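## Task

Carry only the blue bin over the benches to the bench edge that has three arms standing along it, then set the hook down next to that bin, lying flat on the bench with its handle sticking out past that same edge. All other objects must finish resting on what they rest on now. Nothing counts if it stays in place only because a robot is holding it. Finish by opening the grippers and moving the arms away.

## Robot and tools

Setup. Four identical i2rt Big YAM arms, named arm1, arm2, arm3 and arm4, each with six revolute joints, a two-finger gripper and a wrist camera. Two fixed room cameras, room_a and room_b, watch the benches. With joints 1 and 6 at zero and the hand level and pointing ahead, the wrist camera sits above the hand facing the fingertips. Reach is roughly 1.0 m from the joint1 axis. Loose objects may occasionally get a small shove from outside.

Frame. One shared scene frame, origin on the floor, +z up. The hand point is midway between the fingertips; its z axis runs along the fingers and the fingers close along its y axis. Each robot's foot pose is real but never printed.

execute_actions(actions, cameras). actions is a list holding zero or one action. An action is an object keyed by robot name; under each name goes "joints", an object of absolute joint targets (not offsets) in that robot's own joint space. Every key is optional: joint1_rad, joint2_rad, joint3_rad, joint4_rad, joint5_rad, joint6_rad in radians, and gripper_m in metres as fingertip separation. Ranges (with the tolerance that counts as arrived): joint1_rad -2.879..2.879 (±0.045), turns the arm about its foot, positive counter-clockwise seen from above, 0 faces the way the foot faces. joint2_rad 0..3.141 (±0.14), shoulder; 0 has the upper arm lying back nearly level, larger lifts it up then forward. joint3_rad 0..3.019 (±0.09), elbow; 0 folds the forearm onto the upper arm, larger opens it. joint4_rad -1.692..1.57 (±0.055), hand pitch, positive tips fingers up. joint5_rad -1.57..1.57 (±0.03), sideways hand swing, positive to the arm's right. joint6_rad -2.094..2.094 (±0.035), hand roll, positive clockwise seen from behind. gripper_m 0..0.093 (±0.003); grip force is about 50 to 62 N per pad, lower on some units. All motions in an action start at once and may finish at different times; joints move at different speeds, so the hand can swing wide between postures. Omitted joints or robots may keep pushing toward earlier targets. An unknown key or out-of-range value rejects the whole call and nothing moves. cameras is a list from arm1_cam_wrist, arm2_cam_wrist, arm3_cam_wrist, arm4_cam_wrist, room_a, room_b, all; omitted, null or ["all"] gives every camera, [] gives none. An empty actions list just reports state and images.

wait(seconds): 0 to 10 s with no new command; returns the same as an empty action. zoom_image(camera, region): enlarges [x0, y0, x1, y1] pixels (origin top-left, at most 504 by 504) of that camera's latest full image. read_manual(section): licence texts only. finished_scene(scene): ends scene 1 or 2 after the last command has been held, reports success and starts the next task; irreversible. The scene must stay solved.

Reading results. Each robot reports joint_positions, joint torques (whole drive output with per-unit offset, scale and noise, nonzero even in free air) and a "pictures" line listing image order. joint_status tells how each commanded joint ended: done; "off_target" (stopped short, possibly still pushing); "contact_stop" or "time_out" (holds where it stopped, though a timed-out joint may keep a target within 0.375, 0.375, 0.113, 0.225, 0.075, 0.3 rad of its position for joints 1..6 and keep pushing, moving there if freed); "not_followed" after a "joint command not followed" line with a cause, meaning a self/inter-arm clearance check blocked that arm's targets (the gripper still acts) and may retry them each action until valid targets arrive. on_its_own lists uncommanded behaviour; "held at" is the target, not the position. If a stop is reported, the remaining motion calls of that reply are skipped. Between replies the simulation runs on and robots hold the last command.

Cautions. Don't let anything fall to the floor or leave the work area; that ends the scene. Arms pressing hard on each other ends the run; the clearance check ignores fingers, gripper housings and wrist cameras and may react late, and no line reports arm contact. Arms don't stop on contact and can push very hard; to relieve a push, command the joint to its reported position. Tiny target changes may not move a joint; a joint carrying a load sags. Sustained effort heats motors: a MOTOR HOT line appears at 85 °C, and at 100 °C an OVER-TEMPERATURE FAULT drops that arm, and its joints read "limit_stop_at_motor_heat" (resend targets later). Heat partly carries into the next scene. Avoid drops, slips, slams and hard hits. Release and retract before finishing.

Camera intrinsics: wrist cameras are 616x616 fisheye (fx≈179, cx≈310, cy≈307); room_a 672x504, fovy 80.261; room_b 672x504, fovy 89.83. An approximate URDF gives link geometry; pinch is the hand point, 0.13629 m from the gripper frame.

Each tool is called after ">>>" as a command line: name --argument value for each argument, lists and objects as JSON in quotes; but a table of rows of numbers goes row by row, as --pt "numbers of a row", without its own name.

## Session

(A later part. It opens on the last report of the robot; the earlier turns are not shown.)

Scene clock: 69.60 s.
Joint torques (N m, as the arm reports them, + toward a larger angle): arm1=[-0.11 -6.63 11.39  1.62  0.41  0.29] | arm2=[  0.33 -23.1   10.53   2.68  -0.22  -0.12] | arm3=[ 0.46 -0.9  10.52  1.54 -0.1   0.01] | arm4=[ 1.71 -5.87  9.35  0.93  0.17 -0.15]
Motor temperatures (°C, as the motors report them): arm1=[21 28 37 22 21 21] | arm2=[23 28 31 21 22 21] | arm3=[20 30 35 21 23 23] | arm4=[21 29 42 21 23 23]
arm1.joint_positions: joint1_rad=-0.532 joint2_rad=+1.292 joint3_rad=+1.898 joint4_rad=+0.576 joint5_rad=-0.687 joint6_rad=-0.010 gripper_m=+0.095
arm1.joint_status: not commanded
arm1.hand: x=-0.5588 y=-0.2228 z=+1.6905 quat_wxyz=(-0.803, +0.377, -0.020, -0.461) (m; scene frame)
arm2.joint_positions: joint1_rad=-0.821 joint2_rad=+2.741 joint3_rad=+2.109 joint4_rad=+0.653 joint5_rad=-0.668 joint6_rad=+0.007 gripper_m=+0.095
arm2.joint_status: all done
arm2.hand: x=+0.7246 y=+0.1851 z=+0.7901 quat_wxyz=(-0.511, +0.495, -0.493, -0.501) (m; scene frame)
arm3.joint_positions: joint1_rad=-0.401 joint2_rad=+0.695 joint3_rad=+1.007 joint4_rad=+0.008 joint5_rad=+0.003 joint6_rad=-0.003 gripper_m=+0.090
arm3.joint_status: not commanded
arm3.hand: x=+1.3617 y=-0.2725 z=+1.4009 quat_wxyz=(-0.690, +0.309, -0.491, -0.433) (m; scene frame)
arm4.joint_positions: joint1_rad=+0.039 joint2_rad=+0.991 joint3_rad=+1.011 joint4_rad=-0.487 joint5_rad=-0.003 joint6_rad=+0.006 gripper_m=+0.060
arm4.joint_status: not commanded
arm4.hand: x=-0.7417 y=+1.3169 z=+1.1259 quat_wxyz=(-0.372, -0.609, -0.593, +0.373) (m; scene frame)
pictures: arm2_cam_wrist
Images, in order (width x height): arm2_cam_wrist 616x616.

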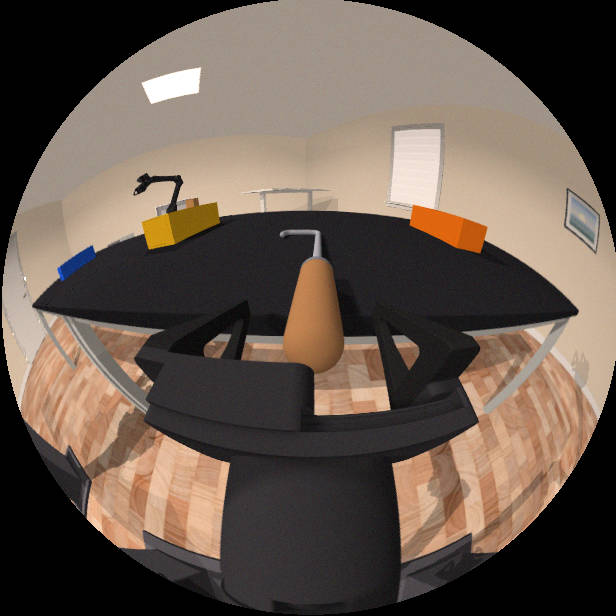

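>>> execute_actions --actions '[{"arm2":{"joints":{"joint4_rad":0.7,"gripper_m":0}}}]' --cameras '["arm2_cam_wrist"]'

>>> execute_actions --actions '[{"arm2":{"joints":{"joint2_rad":2.69,"joint6_rad":1.57}}}]' --cameras '[]'

>>> execute_actions --actions '[{"arm2":{"joints":{"joint2_rad":2.48,"joint4_rad":0.5}}}]' --cameras '["arm2_cam_wrist"]'

>>> execute_actions --actions '[{"arm2":{"joints":{"joint1_rad":0.54,"joint5_rad":0.68}}}]' --cameras '["arm2_cam_wrist","room_a"]'

Scene clock: 78.53 s.
Joint torques (N m, as the arm reports them, + toward a larger angle): arm1=[-0.13 -6.62 11.39  1.62  0.41  0.3 ] | arm2=[  0.49 -23.46  10.44   2.76  -0.18  -0.07] | arm3=[ 0.77 -0.96 10.6   1.55 -0.08  0.  ] | arm4=[ 1.7  -5.87  9.36  0.94  0.17 -0.15]
Motor temperatures (°C, as the motors report them): arm1=[21 28 37 22 21 21] | arm2=[23 30 32 21 22 21] | arm3=[20 28 35 21 23 23] | arm4=[21 27 41 21 23 23]
arm1.joint_positions: joint1_rad=-0.532 joint2_rad=+1.292 joint3_rad=+1.898 joint4_rad=+0.576 joint5_rad=-0.687 joint6_rad=-0.010 gripper_m=+0.095
arm1.joint_status: not commanded
arm1.hand: x=-0.5588 y=-0.2228 z=+1.6905 quat_wxyz=(-0.803, +0.377, -0.020, -0.461) (m; scene frame)
arm2.joint_positions: joint1_rad=-0.821 joint2_rad=+2.741 joint3_rad=+2.109 joint4_rad=+0.682 joint5_rad=-0.668 joint6_rad=+0.006 gripper_m=+0.031
arm2.joint_status: gripper_m off_target (ended at +0.031, target +0.000); the others done
arm2.hand: x=+0.7243 y=+0.1849 z=+0.7962 quat_wxyz=(-0.521, +0.494, -0.482, -0.502) (m; scene frame)
arm3.joint_positions: joint1_rad=-0.401 joint2_rad=+0.695 joint3_rad=+1.007 joint4_rad=+0.008 joint5_rad=+0.003 joint6_rad=-0.003 gripper_m=+0.090
arm3.joint_status: not commanded
arm3.hand: x=+1.3617 y=-0.2725 z=+1.4009 quat_wxyz=(-0.690, +0.309, -0.491, -0.433) (m; scene frame)
arm4.joint_positions: joint1_rad=+0.039 joint2_rad=+0.991 joint3_rad=+1.011 joint4_rad=-0.487 joint5_rad=-0.003 joint6_rad=+0.006 gripper_m=+0.060
arm4.joint_status: not commanded
arm4.hand: x=-0.7417 y=+1.3169 z=+1.1259 quat_wxyz=(-0.372, -0.609, -0.593, +0.373) (m; scene frame)
pictures: arm2_cam_wrist
Images, in order (width x height): arm2_cam_wrist 616x616.

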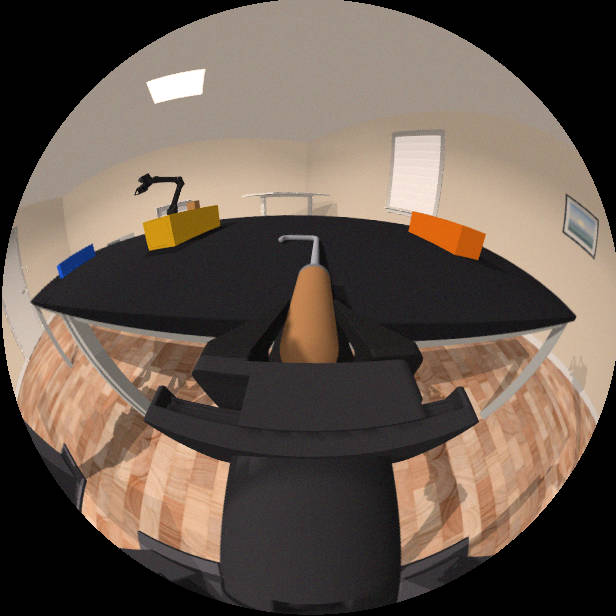

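Scene clock: 80.70 s.
Joint torques (N m, as the arm reports them, + toward a larger angle): arm1=[-0.13 -6.64 11.4   1.61  0.41  0.29] | arm2=[  0.96 -25.51  10.62   2.92  -0.13  -0.01] | arm3=[ 0.75 -0.86 10.56  1.53 -0.08  0.02] | arm4=[ 1.71 -5.89  9.35  0.94  0.17 -0.15]
Motor temperatures (°C, as the motors report them): arm1=[21 28 37 22 21 21] | arm2=[23 31 32 21 22 21] | arm3=[20 28 34 21 23 23] | arm4=[21 27 41 21 23 23]
arm1.joint_positions: joint1_rad=-0.532 joint2_rad=+1.292 joint3_rad=+1.898 joint4_rad=+0.576 joint5_rad=-0.687 joint6_rad=-0.010 gripper_m=+0.095
arm1.joint_status: not commanded
arm1.hand: x=-0.5588 y=-0.2228 z=+1.6905 quat_wxyz=(-0.803, +0.377, -0.020, -0.461) (m; scene frame)
arm2.joint_positions: joint1_rad=-0.820 joint2_rad=+2.735 joint3_rad=+2.109 joint4_rad=+0.681 joint5_rad=-0.670 joint6_rad=+1.558 gripper_m=+0.031
arm2.joint_status: all done
arm2.hand: x=+0.7242 y=+0.1856 z=+0.8010 quat_wxyz=(-0.020, +0.017, -0.689, -0.725) (m; scene frame)
arm3.joint_positions: joint1_rad=-0.401 joint2_rad=+0.695 joint3_rad=+1.007 joint4_rad=+0.008 joint5_rad=+0.003 joint6_rad=-0.003 gripper_m=+0.090
arm3.joint_status: not commanded
arm3.hand: x=+1.3617 y=-0.2725 z=+1.4009 quat_wxyz=(-0.690, +0.309, -0.491, -0.433) (m; scene frame)
arm4.joint_positions: joint1_rad=+0.039 joint2_rad=+0.991 joint3_rad=+1.011 joint4_rad=-0.487 joint5_rad=-0.003 joint6_rad=+0.006 gripper_m=+0.060
arm4.joint_status: not commanded
arm4.hand: x=-0.7417 y=+1.3169 z=+1.1259 quat_wxyz=(-0.372, -0.609, -0.593, +0.373) (m; scene frame)
pictures: none
No camera images: the call's "cameras" was empty. Leave "cameras" out to get every camera's image.

Scene clock: 82.27 s.
Joint torques (N m, as the arm reports them, + toward a larger angle): arm1=[-0.11 -6.67 11.39  1.62  0.41  0.3 ] | arm2=[  0.67 -25.07  11.86   2.91  -0.13   0.02] | arm3=[ 0.75 -0.96 10.51  1.5  -0.06  0.01] | arm4=[ 1.72 -5.87  9.35  0.94  0.17 -0.15]
Motor temperatures (°C, as the motors report them): arm1=[21 28 37 22 21 21] | arm2=[23 31 33 21 22 21] | arm3=[20 28 34 21 23 23] | arm4=[21 26 41 21 23 23]
arm1.joint_positions: joint1_rad=-0.532 joint2_rad=+1.292 joint3_rad=+1.898 joint4_rad=+0.576 joint5_rad=-0.687 joint6_rad=-0.010 gripper_m=+0.095
arm1.joint_status: not commanded
arm1.hand: x=-0.5588 y=-0.2228 z=+1.6905 quat_wxyz=(-0.803, +0.377, -0.020, -0.461) (m; scene frame)
arm2.joint_positions: joint1_rad=-0.820 joint2_rad=+2.516 joint3_rad=+2.106 joint4_rad=+0.479 joint5_rad=-0.670 joint6_rad=+1.559 gripper_m=+0.031
arm2.joint_status: all done
arm2.hand: x=+0.7313 y=+0.1944 z=+0.9553 quat_wxyz=(-0.023, +0.019, -0.685, -0.728) (m; scene frame)
arm3.joint_positions: joint1_rad=-0.401 joint2_rad=+0.695 joint3_rad=+1.007 joint4_rad=+0.008 joint5_rad=+0.003 joint6_rad=-0.003 gripper_m=+0.090
arm3.joint_status: not commanded
arm3.hand: x=+1.3617 y=-0.2725 z=+1.4009 quat_wxyz=(-0.690, +0.309, -0.491, -0.433) (m; scene frame)
arm4.joint_positions: joint1_rad=+0.039 joint2_rad=+0.991 joint3_rad=+1.011 joint4_rad=-0.487 joint5_rad=-0.003 joint6_rad=+0.006 gripper_m=+0.060
arm4.joint_status: not commanded
arm4.hand: x=-0.7417 y=+1.3169 z=+1.1259 quat_wxyz=(-0.372, -0.609, -0.593, +0.373) (m; scene frame)
pictures: arm2_cam_wrist
Images, in order (width x height): arm2_cam_wrist 616x616.

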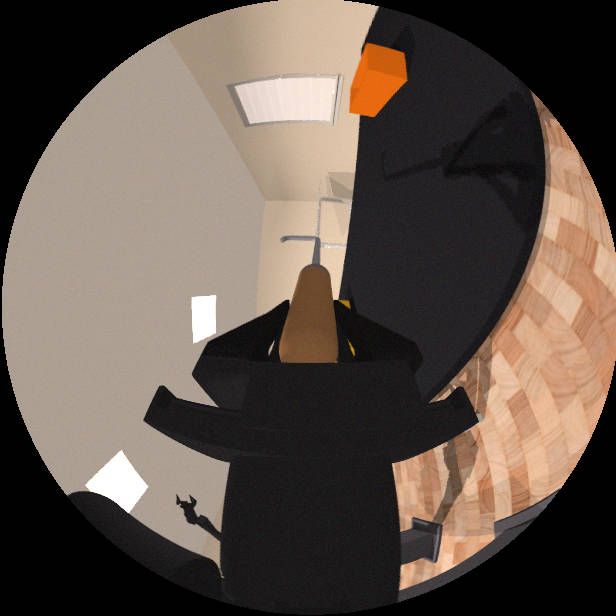

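Scene clock: 85.07 s.
Joint torques (N m, as the arm reports them, + toward a larger angle): arm1=[-0.08 -6.68 11.41  1.61  0.41  0.29] | arm2=[ -1.89 -25.09  11.68   3.16  -0.12  -0.03] | arm3=[ 0.8  -1.09 10.48  1.53 -0.11  0.  ] | arm4=[ 1.71 -5.9   9.36  0.95  0.17 -0.15]
Motor temperatures (°C, as the motors report them): arm1=[21 28 37 22 21 21] | arm2=[23 32 33 21 22 21] | arm3=[20 28 34 21 23 23] | arm4=[21 26 41 21 23 23]
arm1.joint_positions: joint1_rad=-0.532 joint2_rad=+1.292 joint3_rad=+1.898 joint4_rad=+0.576 joint5_rad=-0.687 joint6_rad=-0.010 gripper_m=+0.095
arm1.joint_status: not commanded
arm1.hand: x=-0.5588 y=-0.2228 z=+1.6905 quat_wxyz=(-0.803, +0.377, -0.020, -0.461) (m; scene frame)
arm2.joint_positions: joint1_rad=+0.549 joint2_rad=+2.516 joint3_rad=+2.106 joint4_rad=+0.472 joint5_rad=+0.680 joint6_rad=+1.561 gripper_m=+0.031
arm2.joint_status: all done
arm2.hand: x=-0.2744 y=+0.1850 z=+0.9487 quat_wxyz=(+0.014, -0.004, -0.687, -0.726) (m; scene frame)
arm3.joint_positions: joint1_rad=-0.401 joint2_rad=+0.695 joint3_rad=+1.007 joint4_rad=+0.008 joint5_rad=+0.003 joint6_rad=-0.003 gripper_m=+0.090
arm3.joint_status: not commanded
arm3.hand: x=+1.3617 y=-0.2725 z=+1.4009 quat_wxyz=(-0.690, +0.309, -0.491, -0.433) (m; scene frame)
arm4.joint_positions: joint1_rad=+0.039 joint2_rad=+0.991 joint3_rad=+1.011 joint4_rad=-0.487 joint5_rad=-0.003 joint6_rad=+0.006 gripper_m=+0.060
arm4.joint_status: not commanded
arm4.hand: x=-0.7417 y=+1.3169 z=+1.1259 quat_wxyz=(-0.372, -0.609, -0.593, +0.373) (m; scene frame)
pictures: arm2_cam_wrist, room_a
Images, in order (width x height): arm2_cam_wrist 616x616, room_a 672x504.

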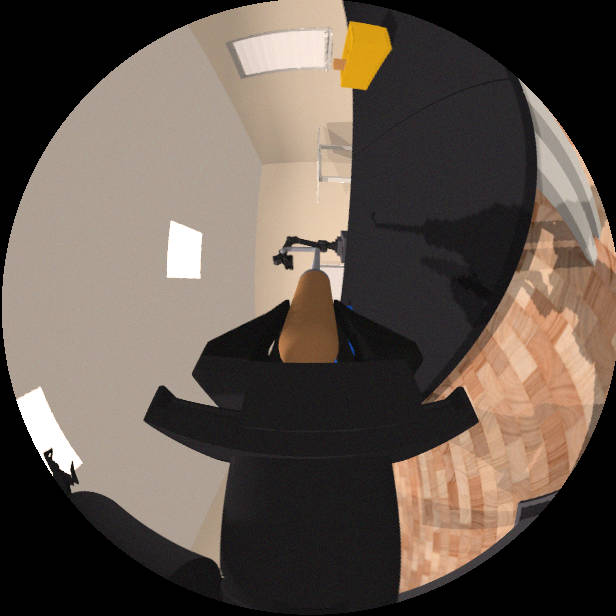

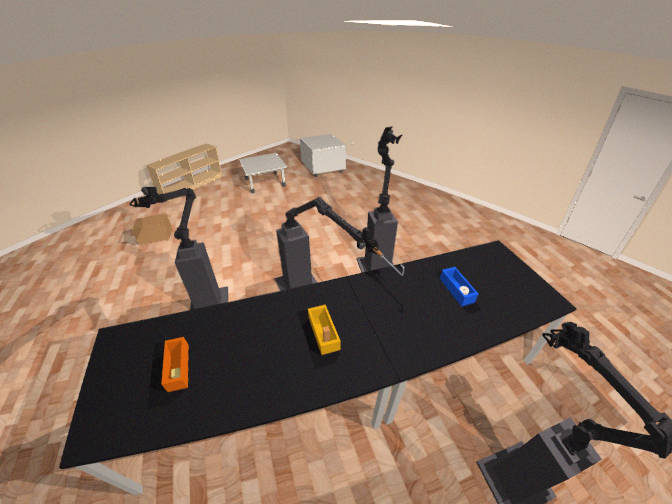

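>>> execute_actions --actions '[{"arm2":{"joints":{"joint2_rad":2.68,"joint4_rad":0.68,"joint6_rad":0}}}]' --cameras '["arm2_cam_wrist"]'

Scene clock: 91.20 s.
Joint torques (N m, as the arm reports them, + toward a larger angle): arm1=[-0.11 -6.67 11.39  1.61  0.41  0.29] | arm2=[ -1.28 -24.82  10.86   2.29  -0.09  -0.12] | arm3=[ 0.49 -1.05 10.53  1.59 -0.08  0.02] | arm4=[ 1.69 -5.85  9.36  0.94  0.17 -0.15]
Motor temperatures (°C, as the motors report them): arm1=[21 28 38 22 21 21] | arm2=[23 33 34 21 22 21] | arm3=[20 27 34 21 23 23] | arm4=[21 26 41 21 23 23]
arm1.joint_positions: joint1_rad=-0.532 joint2_rad=+1.292 joint3_rad=+1.898 joint4_rad=+0.576 joint5_rad=-0.687 joint6_rad=-0.010 gripper_m=+0.095
arm1.joint_status: not commanded
arm1.hand: x=-0.5588 y=-0.2228 z=+1.6905 quat_wxyz=(-0.803, +0.377, -0.020, -0.461) (m; scene frame)
arm2.joint_positions: joint1_rad=+0.549 joint2_rad=+2.713 joint3_rad=+2.107 joint4_rad=+0.673 joint5_rad=+0.678 joint6_rad=+0.008 gripper_m=+0.031
arm2.joint_status: all done
arm2.hand: x=-0.2670 y=+0.1781 z=+0.8135 quat_wxyz=(-0.499, +0.477, -0.492, -0.530) (m; scene frame)
arm3.joint_positions: joint1_rad=-0.401 joint2_rad=+0.695 joint3_rad=+1.007 joint4_rad=+0.008 joint5_rad=+0.003 joint6_rad=-0.003 gripper_m=+0.090
arm3.joint_status: not commanded
arm3.hand: x=+1.3617 y=-0.2725 z=+1.4009 quat_wxyz=(-0.690, +0.309, -0.491, -0.433) (m; scene frame)
arm4.joint_positions: joint1_rad=+0.039 joint2_rad=+0.991 joint3_rad=+1.011 joint4_rad=-0.487 joint5_rad=-0.003 joint6_rad=+0.006 gripper_m=+0.060
arm4.joint_status: not commanded
arm4.hand: x=-0.7417 y=+1.3169 z=+1.1259 quat_wxyz=(-0.372, -0.609, -0.593, +0.373) (m; scene frame)
pictures: arm2_cam_wrist
Images, in order (width x height): arm2_cam_wrist 616x616.

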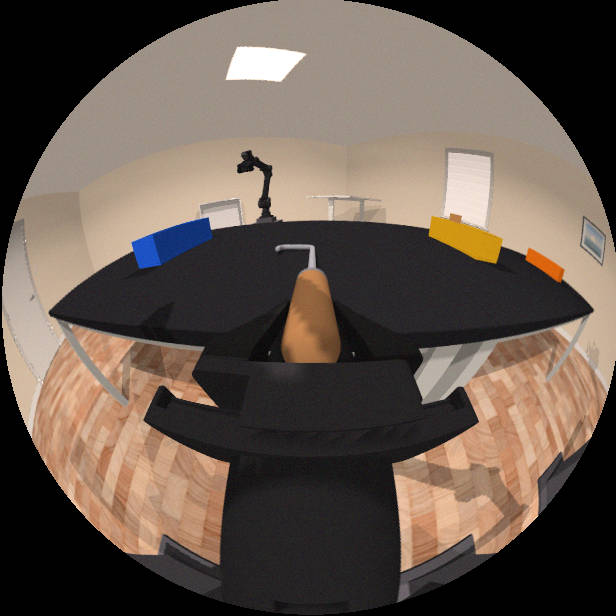

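>>> execute_actions --actions '[{"arm2":{"joints":{"joint2_rad":2.715,"joint4_rad":0.59}}}]' --cameras '[]'

>>> execute_actions --actions '[{"arm2":{"joints":{"gripper_m":0.09}}}]' --cameras '[]'

>>> execute_actions --actions '[{"arm2":{"joints":{"joint2_rad":2.55,"joint4_rad":0.5}}}]' --cameras '[]'

>>> execute_actions --actions '[{"arm2":{"joints":{"joint1_rad":-0.5,"joint2_rad":1.6,"joint3_rad":1.6,"joint5_rad":0}}}]' --cameras '[]'

>>> execute_actions --actions '[{"arm1":{"joints":{"joint2_rad":2.45,"joint1_rad":-0.505}},"arm2":{"joints":{"joint2_rad":0.7,"joint3_rad":1.0,"joint4_rad":0}}}]' --cameras '["arm1_cam_wrist"]'

>>> execute_actions --actions '[{"arm1":{"joints":{"joint2_rad":2.61,"joint4_rad":0.72}}}]' --cameras '["arm1_cam_wrist"]'

Scene clock: 100.43 s.
Joint torques (N m, as the arm reports them, + toward a larger angle): arm1=[-0.12 -6.66 11.4   1.62  0.41  0.29] | arm2=[ -1.53 -22.22  10.81   1.46  -0.05  -0.11] | arm3=[ 0.74 -1.04 10.59  1.51 -0.09 -0.01] | arm4=[ 1.73 -5.82  9.35  0.94  0.17 -0.15]
Motor temperatures (°C, as the motors report them): arm1=[21 28 38 22 21 21] | arm2=[23 34 34 21 22 21] | arm3=[20 27 34 21 23 23] | arm4=[21 25 41 21 23 23]
arm1.joint_positions: joint1_rad=-0.532 joint2_rad=+1.292 joint3_rad=+1.898 joint4_rad=+0.576 joint5_rad=-0.687 joint6_rad=-0.010 gripper_m=+0.095
arm1.joint_status: not commanded
arm1.hand: x=-0.5588 y=-0.2228 z=+1.6905 quat_wxyz=(-0.803, +0.377, -0.020, -0.461) (m; scene frame)
arm2.joint_positions: joint1_rad=+0.549 joint2_rad=+2.713 joint3_rad=+2.107 joint4_rad=+0.605 joint5_rad=+0.678 joint6_rad=+0.008 gripper_m=+0.031
arm2.joint_status: all done
arm2.hand: x=-0.2672 y=+0.1786 z=+0.7992 quat_wxyz=(-0.497, +0.502, -0.495, -0.506) (m; scene frame)
arm3.joint_positions: joint1_rad=-0.401 joint2_rad=+0.695 joint3_rad=+1.007 joint4_rad=+0.008 joint5_rad=+0.003 joint6_rad=-0.003 gripper_m=+0.090
arm3.joint_status: not commanded
arm3.hand: x=+1.3617 y=-0.2725 z=+1.4009 quat_wxyz=(-0.690, +0.309, -0.491, -0.433) (m; scene frame)
arm4.joint_positions: joint1_rad=+0.039 joint2_rad=+0.991 joint3_rad=+1.011 joint4_rad=-0.487 joint5_rad=-0.003 joint6_rad=+0.006 gripper_m=+0.060
arm4.joint_status: not commanded
arm4.hand: x=-0.7417 y=+1.3169 z=+1.1259 quat_wxyz=(-0.372, -0.609, -0.593, +0.373) (m; scene frame)
pictures: none
No camera images: the call's "cameras" was empty. Leave "cameras" out to get every camera's image.

Scene clock: 101.13 s.
Joint torques (N m, as the arm reports them, + toward a larger angle): arm1=[-0.12 -6.67 11.4   1.61  0.41  0.29] | arm2=[ -1.74 -22.8   10.78   1.78  -0.03  -0.13] | arm3=[ 0.71 -0.71 10.51  1.58 -0.09  0.  ] | arm4=[ 1.73 -5.86  9.36  0.94  0.17 -0.15]
Motor temperatures (°C, as the motors report them): arm1=[21 28 38 22 21 21] | arm2=[23 34 34 21 22 21] | arm3=[20 27 34 21 23 23] | arm4=[21 25 41 21 23 23]
arm1.joint_positions: joint1_rad=-0.532 joint2_rad=+1.292 joint3_rad=+1.898 joint4_rad=+0.576 joint5_rad=-0.687 joint6_rad=-0.010 gripper_m=+0.095
arm1.joint_status: not commanded
arm1.hand: x=-0.5588 y=-0.2228 z=+1.6905 quat_wxyz=(-0.803, +0.377, -0.020, -0.461) (m; scene frame)
arm2.joint_positions: joint1_rad=+0.549 joint2_rad=+2.713 joint3_rad=+2.107 joint4_rad=+0.600 joint5_rad=+0.678 joint6_rad=+0.007 gripper_m=+0.090
arm2.joint_status: all done
arm2.hand: x=-0.2672 y=+0.1786 z=+0.7982 quat_wxyz=(-0.497, +0.504, -0.495, -0.504) (m; scene frame)
arm3.joint_positions: joint1_rad=-0.401 joint2_rad=+0.695 joint3_rad=+1.007 joint4_rad=+0.008 joint5_rad=+0.003 joint6_rad=-0.003 gripper_m=+0.090
arm3.joint_status: not commanded
arm3.hand: x=+1.3617 y=-0.2725 z=+1.4009 quat_wxyz=(-0.690, +0.309, -0.491, -0.433) (m; scene frame)
arm4.joint_positions: joint1_rad=+0.039 joint2_rad=+0.991 joint3_rad=+1.011 joint4_rad=-0.487 joint5_rad=-0.003 joint6_rad=+0.006 gripper_m=+0.060
arm4.joint_status: not commanded
arm4.hand: x=-0.7417 y=+1.3169 z=+1.1259 quat_wxyz=(-0.372, -0.609, -0.593, +0.373) (m; scene frame)
pictures: none
No camera images: the call's "cameras" was empty. Leave "cameras" out to get every camera's image.

Scene clock: 102.53 s.
Joint torques (N m, as the arm reports them, + toward a larger angle): arm1=[-0.12 -6.67 11.4   1.61  0.41  0.29] | arm2=[ -1.68 -21.51  11.02   1.92  -0.11  -0.13] | arm3=[ 0.71 -0.8  10.59  1.46 -0.08  0.  ] | arm4=[ 1.71 -5.86  9.34  0.95  0.17 -0.15]
Motor temperatures (°C, as the motors report them): arm1=[21 28 38 22 21 21] | arm2=[23 34 34 21 22 21] | arm3=[20 27 34 21 23 23] | arm4=[21 25 41 21 23 23]
arm1.joint_positions: joint1_rad=-0.532 joint2_rad=+1.292 joint3_rad=+1.898 joint4_rad=+0.576 joint5_rad=-0.687 joint6_rad=-0.010 gripper_m=+0.095
arm1.joint_status: not commanded
arm1.hand: x=-0.5588 y=-0.2228 z=+1.6905 quat_wxyz=(-0.803, +0.377, -0.020, -0.461) (m; scene frame)
arm2.joint_positions: joint1_rad=+0.549 joint2_rad=+2.532 joint3_rad=+2.113 joint4_rad=+0.506 joint5_rad=+0.678 joint6_rad=+0.007 gripper_m=+0.090
arm2.joint_status: all done
arm2.hand: x=-0.2749 y=+0.1859 z=+0.9455 quat_wxyz=(-0.500, +0.471, -0.491, -0.537) (m; scene frame)
arm3.joint_positions: joint1_rad=-0.401 joint2_rad=+0.695 joint3_rad=+1.007 joint4_rad=+0.008 joint5_rad=+0.003 joint6_rad=-0.003 gripper_m=+0.090
arm3.joint_status: not commanded
arm3.hand: x=+1.3617 y=-0.2725 z=+1.4009 quat_wxyz=(-0.690, +0.309, -0.491, -0.433) (m; scene frame)
arm4.joint_positions: joint1_rad=+0.039 joint2_rad=+0.991 joint3_rad=+1.011 joint4_rad=-0.487 joint5_rad=-0.003 joint6_rad=+0.006 gripper_m=+0.060
arm4.joint_status: not commanded
arm4.hand: x=-0.7417 y=+1.3169 z=+1.1259 quat_wxyz=(-0.372, -0.609, -0.593, +0.373) (m; scene frame)
pictures: none
No camera images: the call's "cameras" was empty. Leave "cameras" out to get every camera's image.

Scene clock: 104.57 s.
Joint torques (N m, as the arm reports them, + toward a larger angle): arm1=[-0.14 -6.66 11.4   1.62  0.41  0.29] | arm2=[ -0.06 -13.71   9.78   1.68  -0.17  -0.06] | arm3=[ 0.76 -0.8  10.48  1.48 -0.08  0.  ] | arm4=[ 1.73 -5.85  9.36  0.94  0.17 -0.15]
Motor temperatures (°C, as the motors report them): arm1=[21 28 38 22 21 21] | arm2=[23 34 34 21 22 21] | arm3=[20 27 34 21 23 23] | arm4=[21 25 41 21 23 23]
arm1.joint_positions: joint1_rad=-0.532 joint2_rad=+1.292 joint3_rad=+1.898 joint4_rad=+0.576 joint5_rad=-0.687 joint6_rad=-0.010 gripper_m=+0.095
arm1.joint_status: not commanded
arm1.hand: x=-0.5588 y=-0.2228 z=+1.6905 quat_wxyz=(-0.803, +0.377, -0.020, -0.461) (m; scene frame)
arm2.joint_positions: joint1_rad=-0.505 joint2_rad=+1.609 joint3_rad=+1.597 joint4_rad=+0.504 joint5_rad=+0.002 joint6_rad=+0.004 gripper_m=+0.090
arm2.joint_status: all done
arm2.hand: x=+0.4809 y=+0.0581 z=+1.4117 quat_wxyz=(-0.707, +0.289, -0.420, -0.490) (m; scene frame)
arm3.joint_positions: joint1_rad=-0.401 joint2_rad=+0.695 joint3_rad=+1.007 joint4_rad=+0.008 joint5_rad=+0.003 joint6_rad=-0.003 gripper_m=+0.090
arm3.joint_status: not commanded
arm3.hand: x=+1.3617 y=-0.2725 z=+1.4009 quat_wxyz=(-0.690, +0.309, -0.491, -0.433) (m; scene frame)
arm4.joint_positions: joint1_rad=+0.039 joint2_rad=+0.991 joint3_rad=+1.011 joint4_rad=-0.487 joint5_rad=-0.003 joint6_rad=+0.006 gripper_m=+0.060
arm4.joint_status: not commanded
arm4.hand: x=-0.7417 y=+1.3169 z=+1.1259 quat_wxyz=(-0.372, -0.609, -0.593, +0.373) (m; scene frame)
pictures: none
No camera images: the call's "cameras" was empty. Leave "cameras" out to get every camera's image.

Scene clock: 106.30 s.
Joint torques (N m, as the arm reports them, + toward a larger angle): arm1=[ -0.12 -24.72  12.57   2.74   0.     0.23] | arm2=[-0.24 -0.86  9.03  1.65 -0.15 -0.08] | arm3=[ 0.86 -0.59 10.55  1.5  -0.1  -0.01] | arm4=[ 1.69 -5.87  9.36  0.94  0.17 -0.15]
Motor temperatures (°C, as the motors report them): arm1=[21 29 38 22 21 21] | arm2=[23 33 33 21 22 21] | arm3=[20 27 34 21 23 23] | arm4=[21 25 41 21 23 23]
arm1.joint_positions: joint1_rad=-0.511 joint2_rad=+2.468 joint3_rad=+1.905 joint4_rad=+0.588 joint5_rad=-0.687 joint6_rad=-0.010 gripper_m=+0.095
arm1.joint_status: all done
arm1.hand: x=-0.2638 y=+0.1879 z=+0.8783 quat_wxyz=(-0.496, +0.512, -0.480, -0.510) (m; scene frame)
arm2.joint_positions: joint1_rad=-0.505 joint2_rad=+0.700 joint3_rad=+1.005 joint4_rad=+0.008 joint5_rad=+0.002 joint6_rad=+0.004 gripper_m=+0.090
arm2.joint_status: all done
arm2.hand: x=+0.3652 y=-0.2495 z=+1.4077 quat_wxyz=(-0.667, +0.332, -0.481, -0.462) (m; scene frame)
arm3.joint_positions: joint1_rad=-0.401 joint2_rad=+0.695 joint3_rad=+1.007 joint4_rad=+0.008 joint5_rad=+0.003 joint6_rad=-0.003 gripper_m=+0.090
arm3.joint_status: not commanded
arm3.hand: x=+1.3617 y=-0.2725 z=+1.4009 quat_wxyz=(-0.690, +0.309, -0.491, -0.433) (m; scene frame)
arm4.joint_positions: joint1_rad=+0.039 joint2_rad=+0.991 joint3_rad=+1.011 joint4_rad=-0.487 joint5_rad=-0.003 joint6_rad=+0.006 gripper_m=+0.060
arm4.joint_status: not commanded
arm4.hand: x=-0.7417 y=+1.3169 z=+1.1259 quat_wxyz=(-0.372, -0.609, -0.593, +0.373) (m; scene frame)
pictures: arm1_cam_wrist
Images, in order (width x height): arm1_cam_wrist 616x616.

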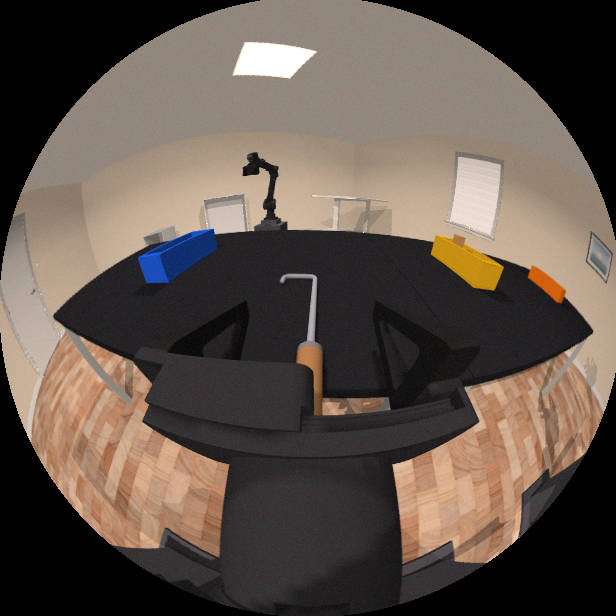

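Scene clock: 107.93 s.
Joint torques (N m, as the arm reports them, + toward a larger angle): arm1=[  0.07 -23.72  11.7    3.33  -0.01   0.23] | arm2=[ 0.06 -0.6   8.93  1.75 -0.17 -0.06] | arm3=[ 0.89 -0.84 10.51  1.54 -0.09  0.01] | arm4=[ 1.72 -5.86  9.35  0.94  0.18 -0.15]
Motor temperatures (°C, as the motors report them): arm1=[21 29 38 22 21 21] | arm2=[23 33 33 21 22 21] | arm3=[20 27 34 21 23 23] | arm4=[21 25 41 21 23 23]
arm1.joint_positions: joint1_rad=-0.511 joint2_rad=+2.604 joint3_rad=+1.905 joint4_rad=+0.702 joint5_rad=-0.687 joint6_rad=-0.010 gripper_m=+0.095
arm1.joint_status: all done
arm1.hand: x=-0.2698 y=+0.1802 z=+0.7842 quat_wxyz=(-0.489, +0.513, -0.488, -0.509) (m; scene frame)
arm2.joint_positions: joint1_rad=-0.505 joint2_rad=+0.700 joint3_rad=+1.005 joint4_rad=+0.008 joint5_rad=+0.002 joint6_rad=+0.004 gripper_m=+0.090
arm2.joint_status: not commanded
arm2.hand: x=+0.3653 y=-0.2496 z=+1.4077 quat_wxyz=(-0.667, +0.332, -0.481, -0.462) (m; scene frame)
arm3.joint_positions: joint1_rad=-0.401 joint2_rad=+0.695 joint3_rad=+1.007 joint4_rad=+0.008 joint5_rad=+0.003 joint6_rad=-0.003 gripper_m=+0.090
arm3.joint_status: not commanded
arm3.hand: x=+1.3617 y=-0.2725 z=+1.4009 quat_wxyz=(-0.690, +0.309, -0.491, -0.433) (m; scene frame)
arm4.joint_positions: joint1_rad=+0.039 joint2_rad=+0.991 joint3_rad=+1.011 joint4_rad=-0.487 joint5_rad=-0.003 joint6_rad=+0.006 gripper_m=+0.060
arm4.joint_status: not commanded
arm4.hand: x=-0.7417 y=+1.3169 z=+1.1259 quat_wxyz=(-0.372, -0.609, -0.593, +0.373) (m; scene frame)
pictures: arm1_cam_wrist
Images, in order (width x height): arm1_cam_wrist 616x616.

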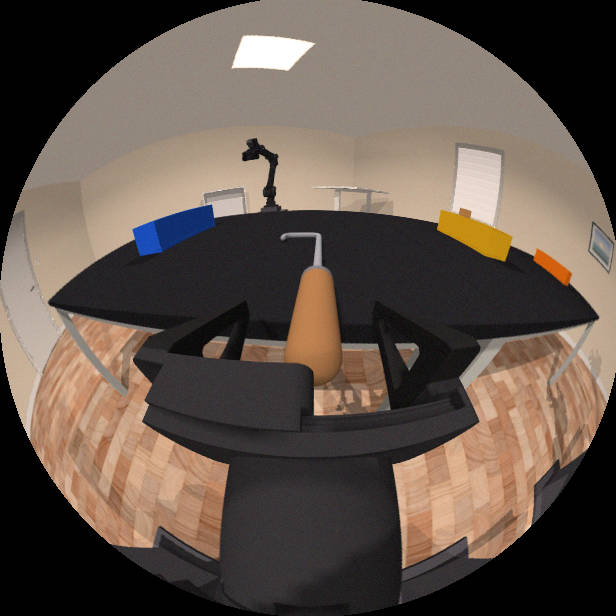

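>>> execute_actions --actions '[{"arm1":{"joints":{"gripper_m":0}}}]' --cameras '[]'

>>> execute_actions --actions '[{"arm1":{"joints":{"joint2_rad":2.45,"joint4_rad":0.63,"joint6_rad":-1.58}}}]' --cameras '["arm1_cam_wrist"]'

>>> execute_actions --actions '[{"arm1":{"joints":{"joint2_rad":2.05,"joint3_rad":1.61,"joint4_rad":0.56,"joint1_rad":-0.25,"joint5_rad":-0.5}}}]' --cameras '["arm1_cam_wrist","room_a"]'

Scene clock: 114.13 s.
Joint torques (N m, as the arm reports them, + toward a larger angle): arm1=[ -0.14 -23.46  11.67   3.35   0.03   0.22] | arm2=[-0.15 -0.98  8.97  1.69 -0.17 -0.06] | arm3=[ 0.78 -0.73 10.62  1.56 -0.09 -0.02] | arm4=[ 1.7  -5.88  9.35  0.94  0.17 -0.15]
Motor temperatures (°C, as the motors report them): arm1=[21 31 38 22 21 21] | arm2=[23 31 33 21 22 21] | arm3=[20 27 34 21 23 23] | arm4=[21 25 41 21 23 23]
arm1.joint_positions: joint1_rad=-0.511 joint2_rad=+2.604 joint3_rad=+1.905 joint4_rad=+0.702 joint5_rad=-0.688 joint6_rad=-0.010 gripper_m=+0.031
arm1.joint_status: gripper_m off_target (ended at +0.031, target +0.000)
arm1.hand: x=-0.2699 y=+0.1802 z=+0.7842 quat_wxyz=(-0.488, +0.514, -0.488, -0.510) (m; scene frame)
arm2.joint_positions: joint1_rad=-0.505 joint2_rad=+0.700 joint3_rad=+1.005 joint4_rad=+0.008 joint5_rad=+0.002 joint6_rad=+0.004 gripper_m=+0.090
arm2.joint_status: not commanded
arm2.hand: x=+0.3652 y=-0.2495 z=+1.4077 quat_wxyz=(-0.667, +0.332, -0.481, -0.462) (m; scene frame)
arm3.joint_positions: joint1_rad=-0.401 joint2_rad=+0.695 joint3_rad=+1.007 joint4_rad=+0.008 joint5_rad=+0.003 joint6_rad=-0.003 gripper_m=+0.090
arm3.joint_status: not commanded
arm3.hand: x=+1.3617 y=-0.2725 z=+1.4009 quat_wxyz=(-0.690, +0.309, -0.491, -0.433) (m; scene frame)
arm4.joint_positions: joint1_rad=+0.039 joint2_rad=+0.991 joint3_rad=+1.011 joint4_rad=-0.487 joint5_rad=-0.003 joint6_rad=+0.006 gripper_m=+0.060
arm4.joint_status: not commanded
arm4.hand: x=-0.7417 y=+1.3169 z=+1.1259 quat_wxyz=(-0.372, -0.609, -0.593, +0.373) (m; scene frame)
pictures: none
No camera images: the call's "cameras" was empty. Leave "cameras" out to get every camera's image.

Scene clock: 116.30 s.
Joint torques (N m, as the arm reports them, + toward a larger angle): arm1=[ -0.01 -26.41  12.29   3.13   0.17  -0.08] | arm2=[-0.18 -0.69  8.9   1.73 -0.19 -0.08] | arm3=[ 0.9  -1.29 10.53  1.54 -0.09 -0.01] | arm4=[ 1.7  -5.87  9.35  0.94  0.17 -0.15]
Motor temperatures (°C, as the motors report them): arm1=[21 32 38 22 21 21] | arm2=[23 30 33 21 22 21] | arm3=[20 27 34 21 23 23] | arm4=[21 24 41 21 23 23]
arm1.joint_positions: joint1_rad=-0.510 joint2_rad=+2.486 joint3_rad=+1.905 joint4_rad=+0.615 joint5_rad=-0.691 joint6_rad=-1.554 gripper_m=+0.031
arm1.joint_status: all done
arm1.hand: x=-0.2658 y=+0.1878 z=+0.8679 quat_wxyz=(-0.714, +0.700, +0.017, -0.019) (m; scene frame)
arm2.joint_positions: joint1_rad=-0.505 joint2_rad=+0.700 joint3_rad=+1.005 joint4_rad=+0.008 joint5_rad=+0.002 joint6_rad=+0.004 gripper_m=+0.090
arm2.joint_status: not commanded
arm2.hand: x=+0.3652 y=-0.2495 z=+1.4077 quat_wxyz=(-0.667, +0.332, -0.481, -0.462) (m; scene frame)
arm3.joint_positions: joint1_rad=-0.401 joint2_rad=+0.695 joint3_rad=+1.007 joint4_rad=+0.008 joint5_rad=+0.003 joint6_rad=-0.003 gripper_m=+0.090
arm3.joint_status: not commanded
arm3.hand: x=+1.3617 y=-0.2725 z=+1.4009 quat_wxyz=(-0.690, +0.309, -0.491, -0.433) (m; scene frame)
arm4.joint_positions: joint1_rad=+0.039 joint2_rad=+0.991 joint3_rad=+1.011 joint4_rad=-0.487 joint5_rad=-0.003 joint6_rad=+0.006 gripper_m=+0.060
arm4.joint_status: not commanded
arm4.hand: x=-0.7417 y=+1.3169 z=+1.1259 quat_wxyz=(-0.372, -0.609, -0.593, +0.373) (m; scene frame)
pictures: arm1_cam_wrist
Images, in order (width x height): arm1_cam_wrist 616x616.

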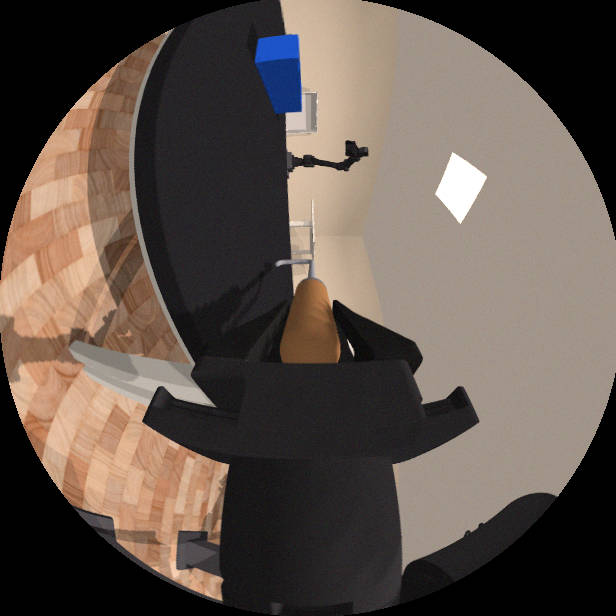

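Scene clock: 118.30 s.
Joint torques (N m, as the arm reports them, + toward a larger angle): arm1=[ -0.11 -21.58  12.5    3.59   0.12   0.1 ] | arm2=[-0.01 -0.61  8.93  1.62 -0.23 -0.05] | arm3=[ 0.83 -0.8  10.55  1.49 -0.1   0.01] | arm4=[ 1.71 -5.86  9.35  0.93  0.17 -0.15]
Motor temperatures (°C, as the motors report them): arm1=[21 32 38 22 21 21] | arm2=[23 30 33 21 22 21] | arm3=[20 27 34 21 23 23] | arm4=[21 24 41 21 23 23]
arm1.joint_positions: joint1_rad=-0.252 joint2_rad=+2.068 joint3_rad=+1.590 joint4_rad=+0.535 joint5_rad=-0.500 joint6_rad=-1.569 gripper_m=+0.031
arm1.joint_status: all done
arm1.hand: x=-0.4763 y=+0.2075 z=+1.0327 quat_wxyz=(-0.722, +0.690, +0.047, -0.036) (m; scene frame)
arm2.joint_positions: joint1_rad=-0.505 joint2_rad=+0.700 joint3_rad=+1.005 joint4_rad=+0.008 joint5_rad=+0.002 joint6_rad=+0.004 gripper_m=+0.090
arm2.joint_status: not commanded
arm2.hand: x=+0.3652 y=-0.2495 z=+1.4077 quat_wxyz=(-0.667, +0.332, -0.481, -0.462) (m; scene frame)
arm3.joint_positions: joint1_rad=-0.401 joint2_rad=+0.695 joint3_rad=+1.007 joint4_rad=+0.008 joint5_rad=+0.003 joint6_rad=-0.003 gripper_m=+0.090
arm3.joint_status: not commanded
arm3.hand: x=+1.3617 y=-0.2725 z=+1.4009 quat_wxyz=(-0.690, +0.309, -0.491, -0.433) (m; scene frame)
arm4.joint_positions: joint1_rad=+0.039 joint2_rad=+0.991 joint3_rad=+1.011 joint4_rad=-0.487 joint5_rad=-0.003 joint6_rad=+0.006 gripper_m=+0.060
arm4.joint_status: not commanded
arm4.hand: x=-0.7417 y=+1.3169 z=+1.1259 quat_wxyz=(-0.372, -0.609, -0.593, +0.373) (m; scene frame)
pictures: arm1_cam_wrist, room_a
Images, in order (width x height): arm1_cam_wrist 616x616, room_a 672x504.

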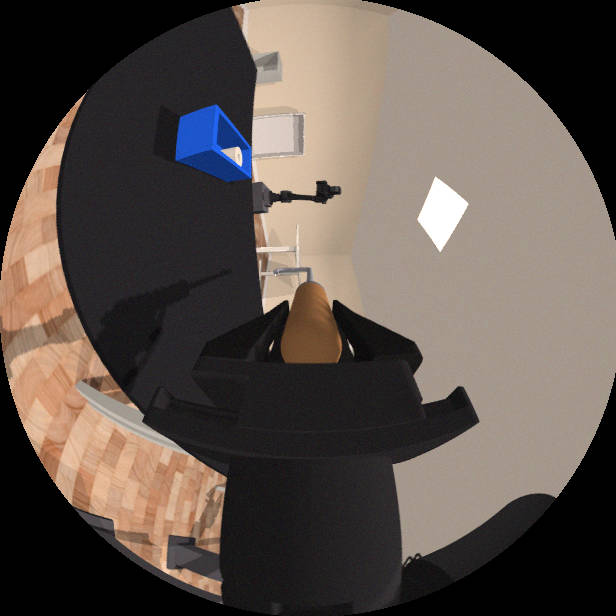

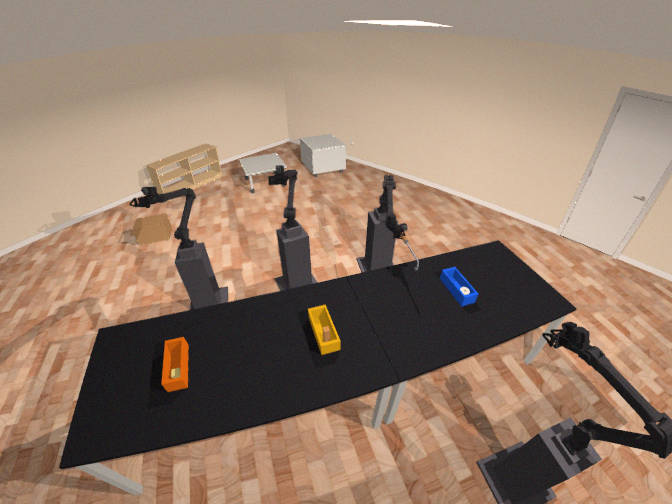

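>>> execute_actions --actions '[{"arm1":{"joints":{"joint1_rad":0.1,"joint5_rad":-0.34}}}]' --cameras '["arm1_cam_wrist","arm4_cam_wrist"]'

>>> zoom_image --camera "arm4_cam_wrist" --region '[230,90,390,250]'

Scene clock: 125.73 s.
Joint torques (N m, as the arm reports them, + toward a larger angle): arm1=[ -1.37 -21.96  12.54   3.71   0.15   0.1 ] | arm2=[-0.28 -0.95  8.99  1.75 -0.19 -0.06] | arm3=[ 0.71 -0.87 10.67  1.47 -0.1   0.  ] | arm4=[ 1.68 -5.87  9.35  0.94  0.17 -0.15]
Motor temperatures (°C, as the motors report them): arm1=[21 33 39 22 21 21] | arm2=[23 29 32 21 22 21] | arm3=[20 26 34 21 23 23] | arm4=[21 24 41 21 23 23]
arm1.joint_positions: joint1_rad=+0.101 joint2_rad=+2.068 joint3_rad=+1.590 joint4_rad=+0.535 joint5_rad=-0.341 joint6_rad=-1.569 gripper_m=+0.031
arm1.joint_status: all done
arm1.hand: x=-0.7409 y=+0.2490 z=+1.0348 quat_wxyz=(-0.716, +0.680, +0.110, -0.109) (m; scene frame)
arm2.joint_positions: joint1_rad=-0.505 joint2_rad=+0.700 joint3_rad=+1.005 joint4_rad=+0.008 joint5_rad=+0.002 joint6_rad=+0.004 gripper_m=+0.090
arm2.joint_status: not commanded
arm2.hand: x=+0.3652 y=-0.2495 z=+1.4077 quat_wxyz=(-0.667, +0.332, -0.481, -0.462) (m; scene frame)
arm3.joint_positions: joint1_rad=-0.401 joint2_rad=+0.695 joint3_rad=+1.007 joint4_rad=+0.008 joint5_rad=+0.003 joint6_rad=-0.003 gripper_m=+0.090
arm3.joint_status: not commanded
arm3.hand: x=+1.3617 y=-0.2725 z=+1.4009 quat_wxyz=(-0.690, +0.309, -0.491, -0.433) (m; scene frame)
arm4.joint_positions: joint1_rad=+0.039 joint2_rad=+0.991 joint3_rad=+1.011 joint4_rad=-0.487 joint5_rad=-0.003 joint6_rad=+0.006 gripper_m=+0.060
arm4.joint_status: not commanded
arm4.hand: x=-0.7417 y=+1.3169 z=+1.1259 quat_wxyz=(-0.372, -0.609, -0.593, +0.373) (m; scene frame)
pictures: arm1_cam_wrist, arm4_cam_wrist
Images, in order (width x height): arm1_cam_wrist 616x616, arm4_cam_wrist 616x616.

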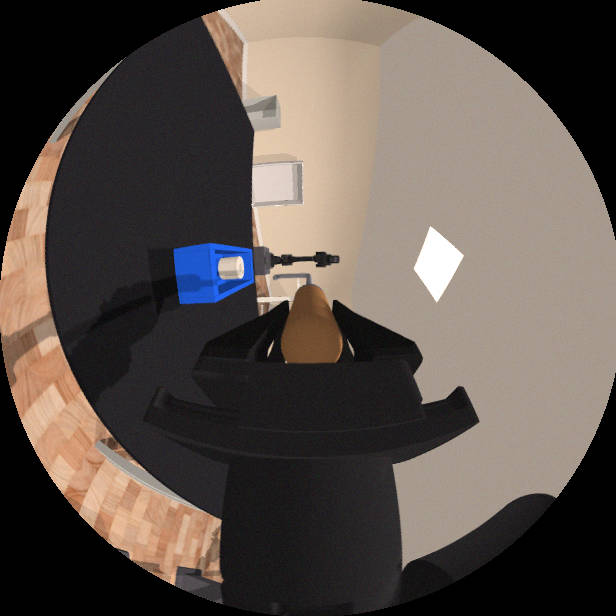

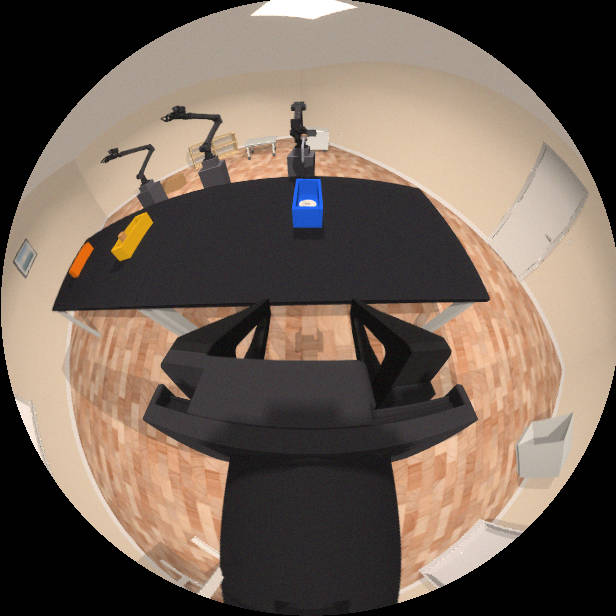

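Region (230, 90, 390, 250) of arm4_cam_wrist's 616x616 image, scaled by 3.150, with more detail than that image has.

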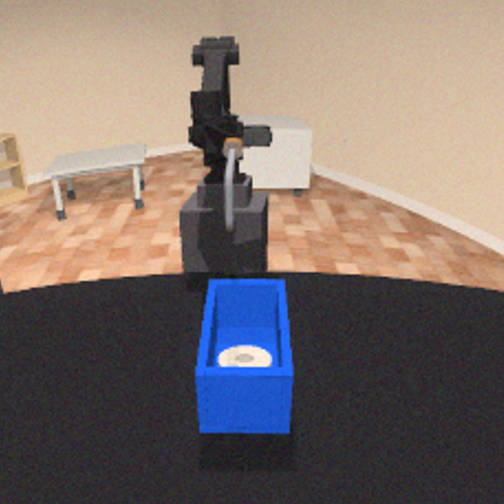

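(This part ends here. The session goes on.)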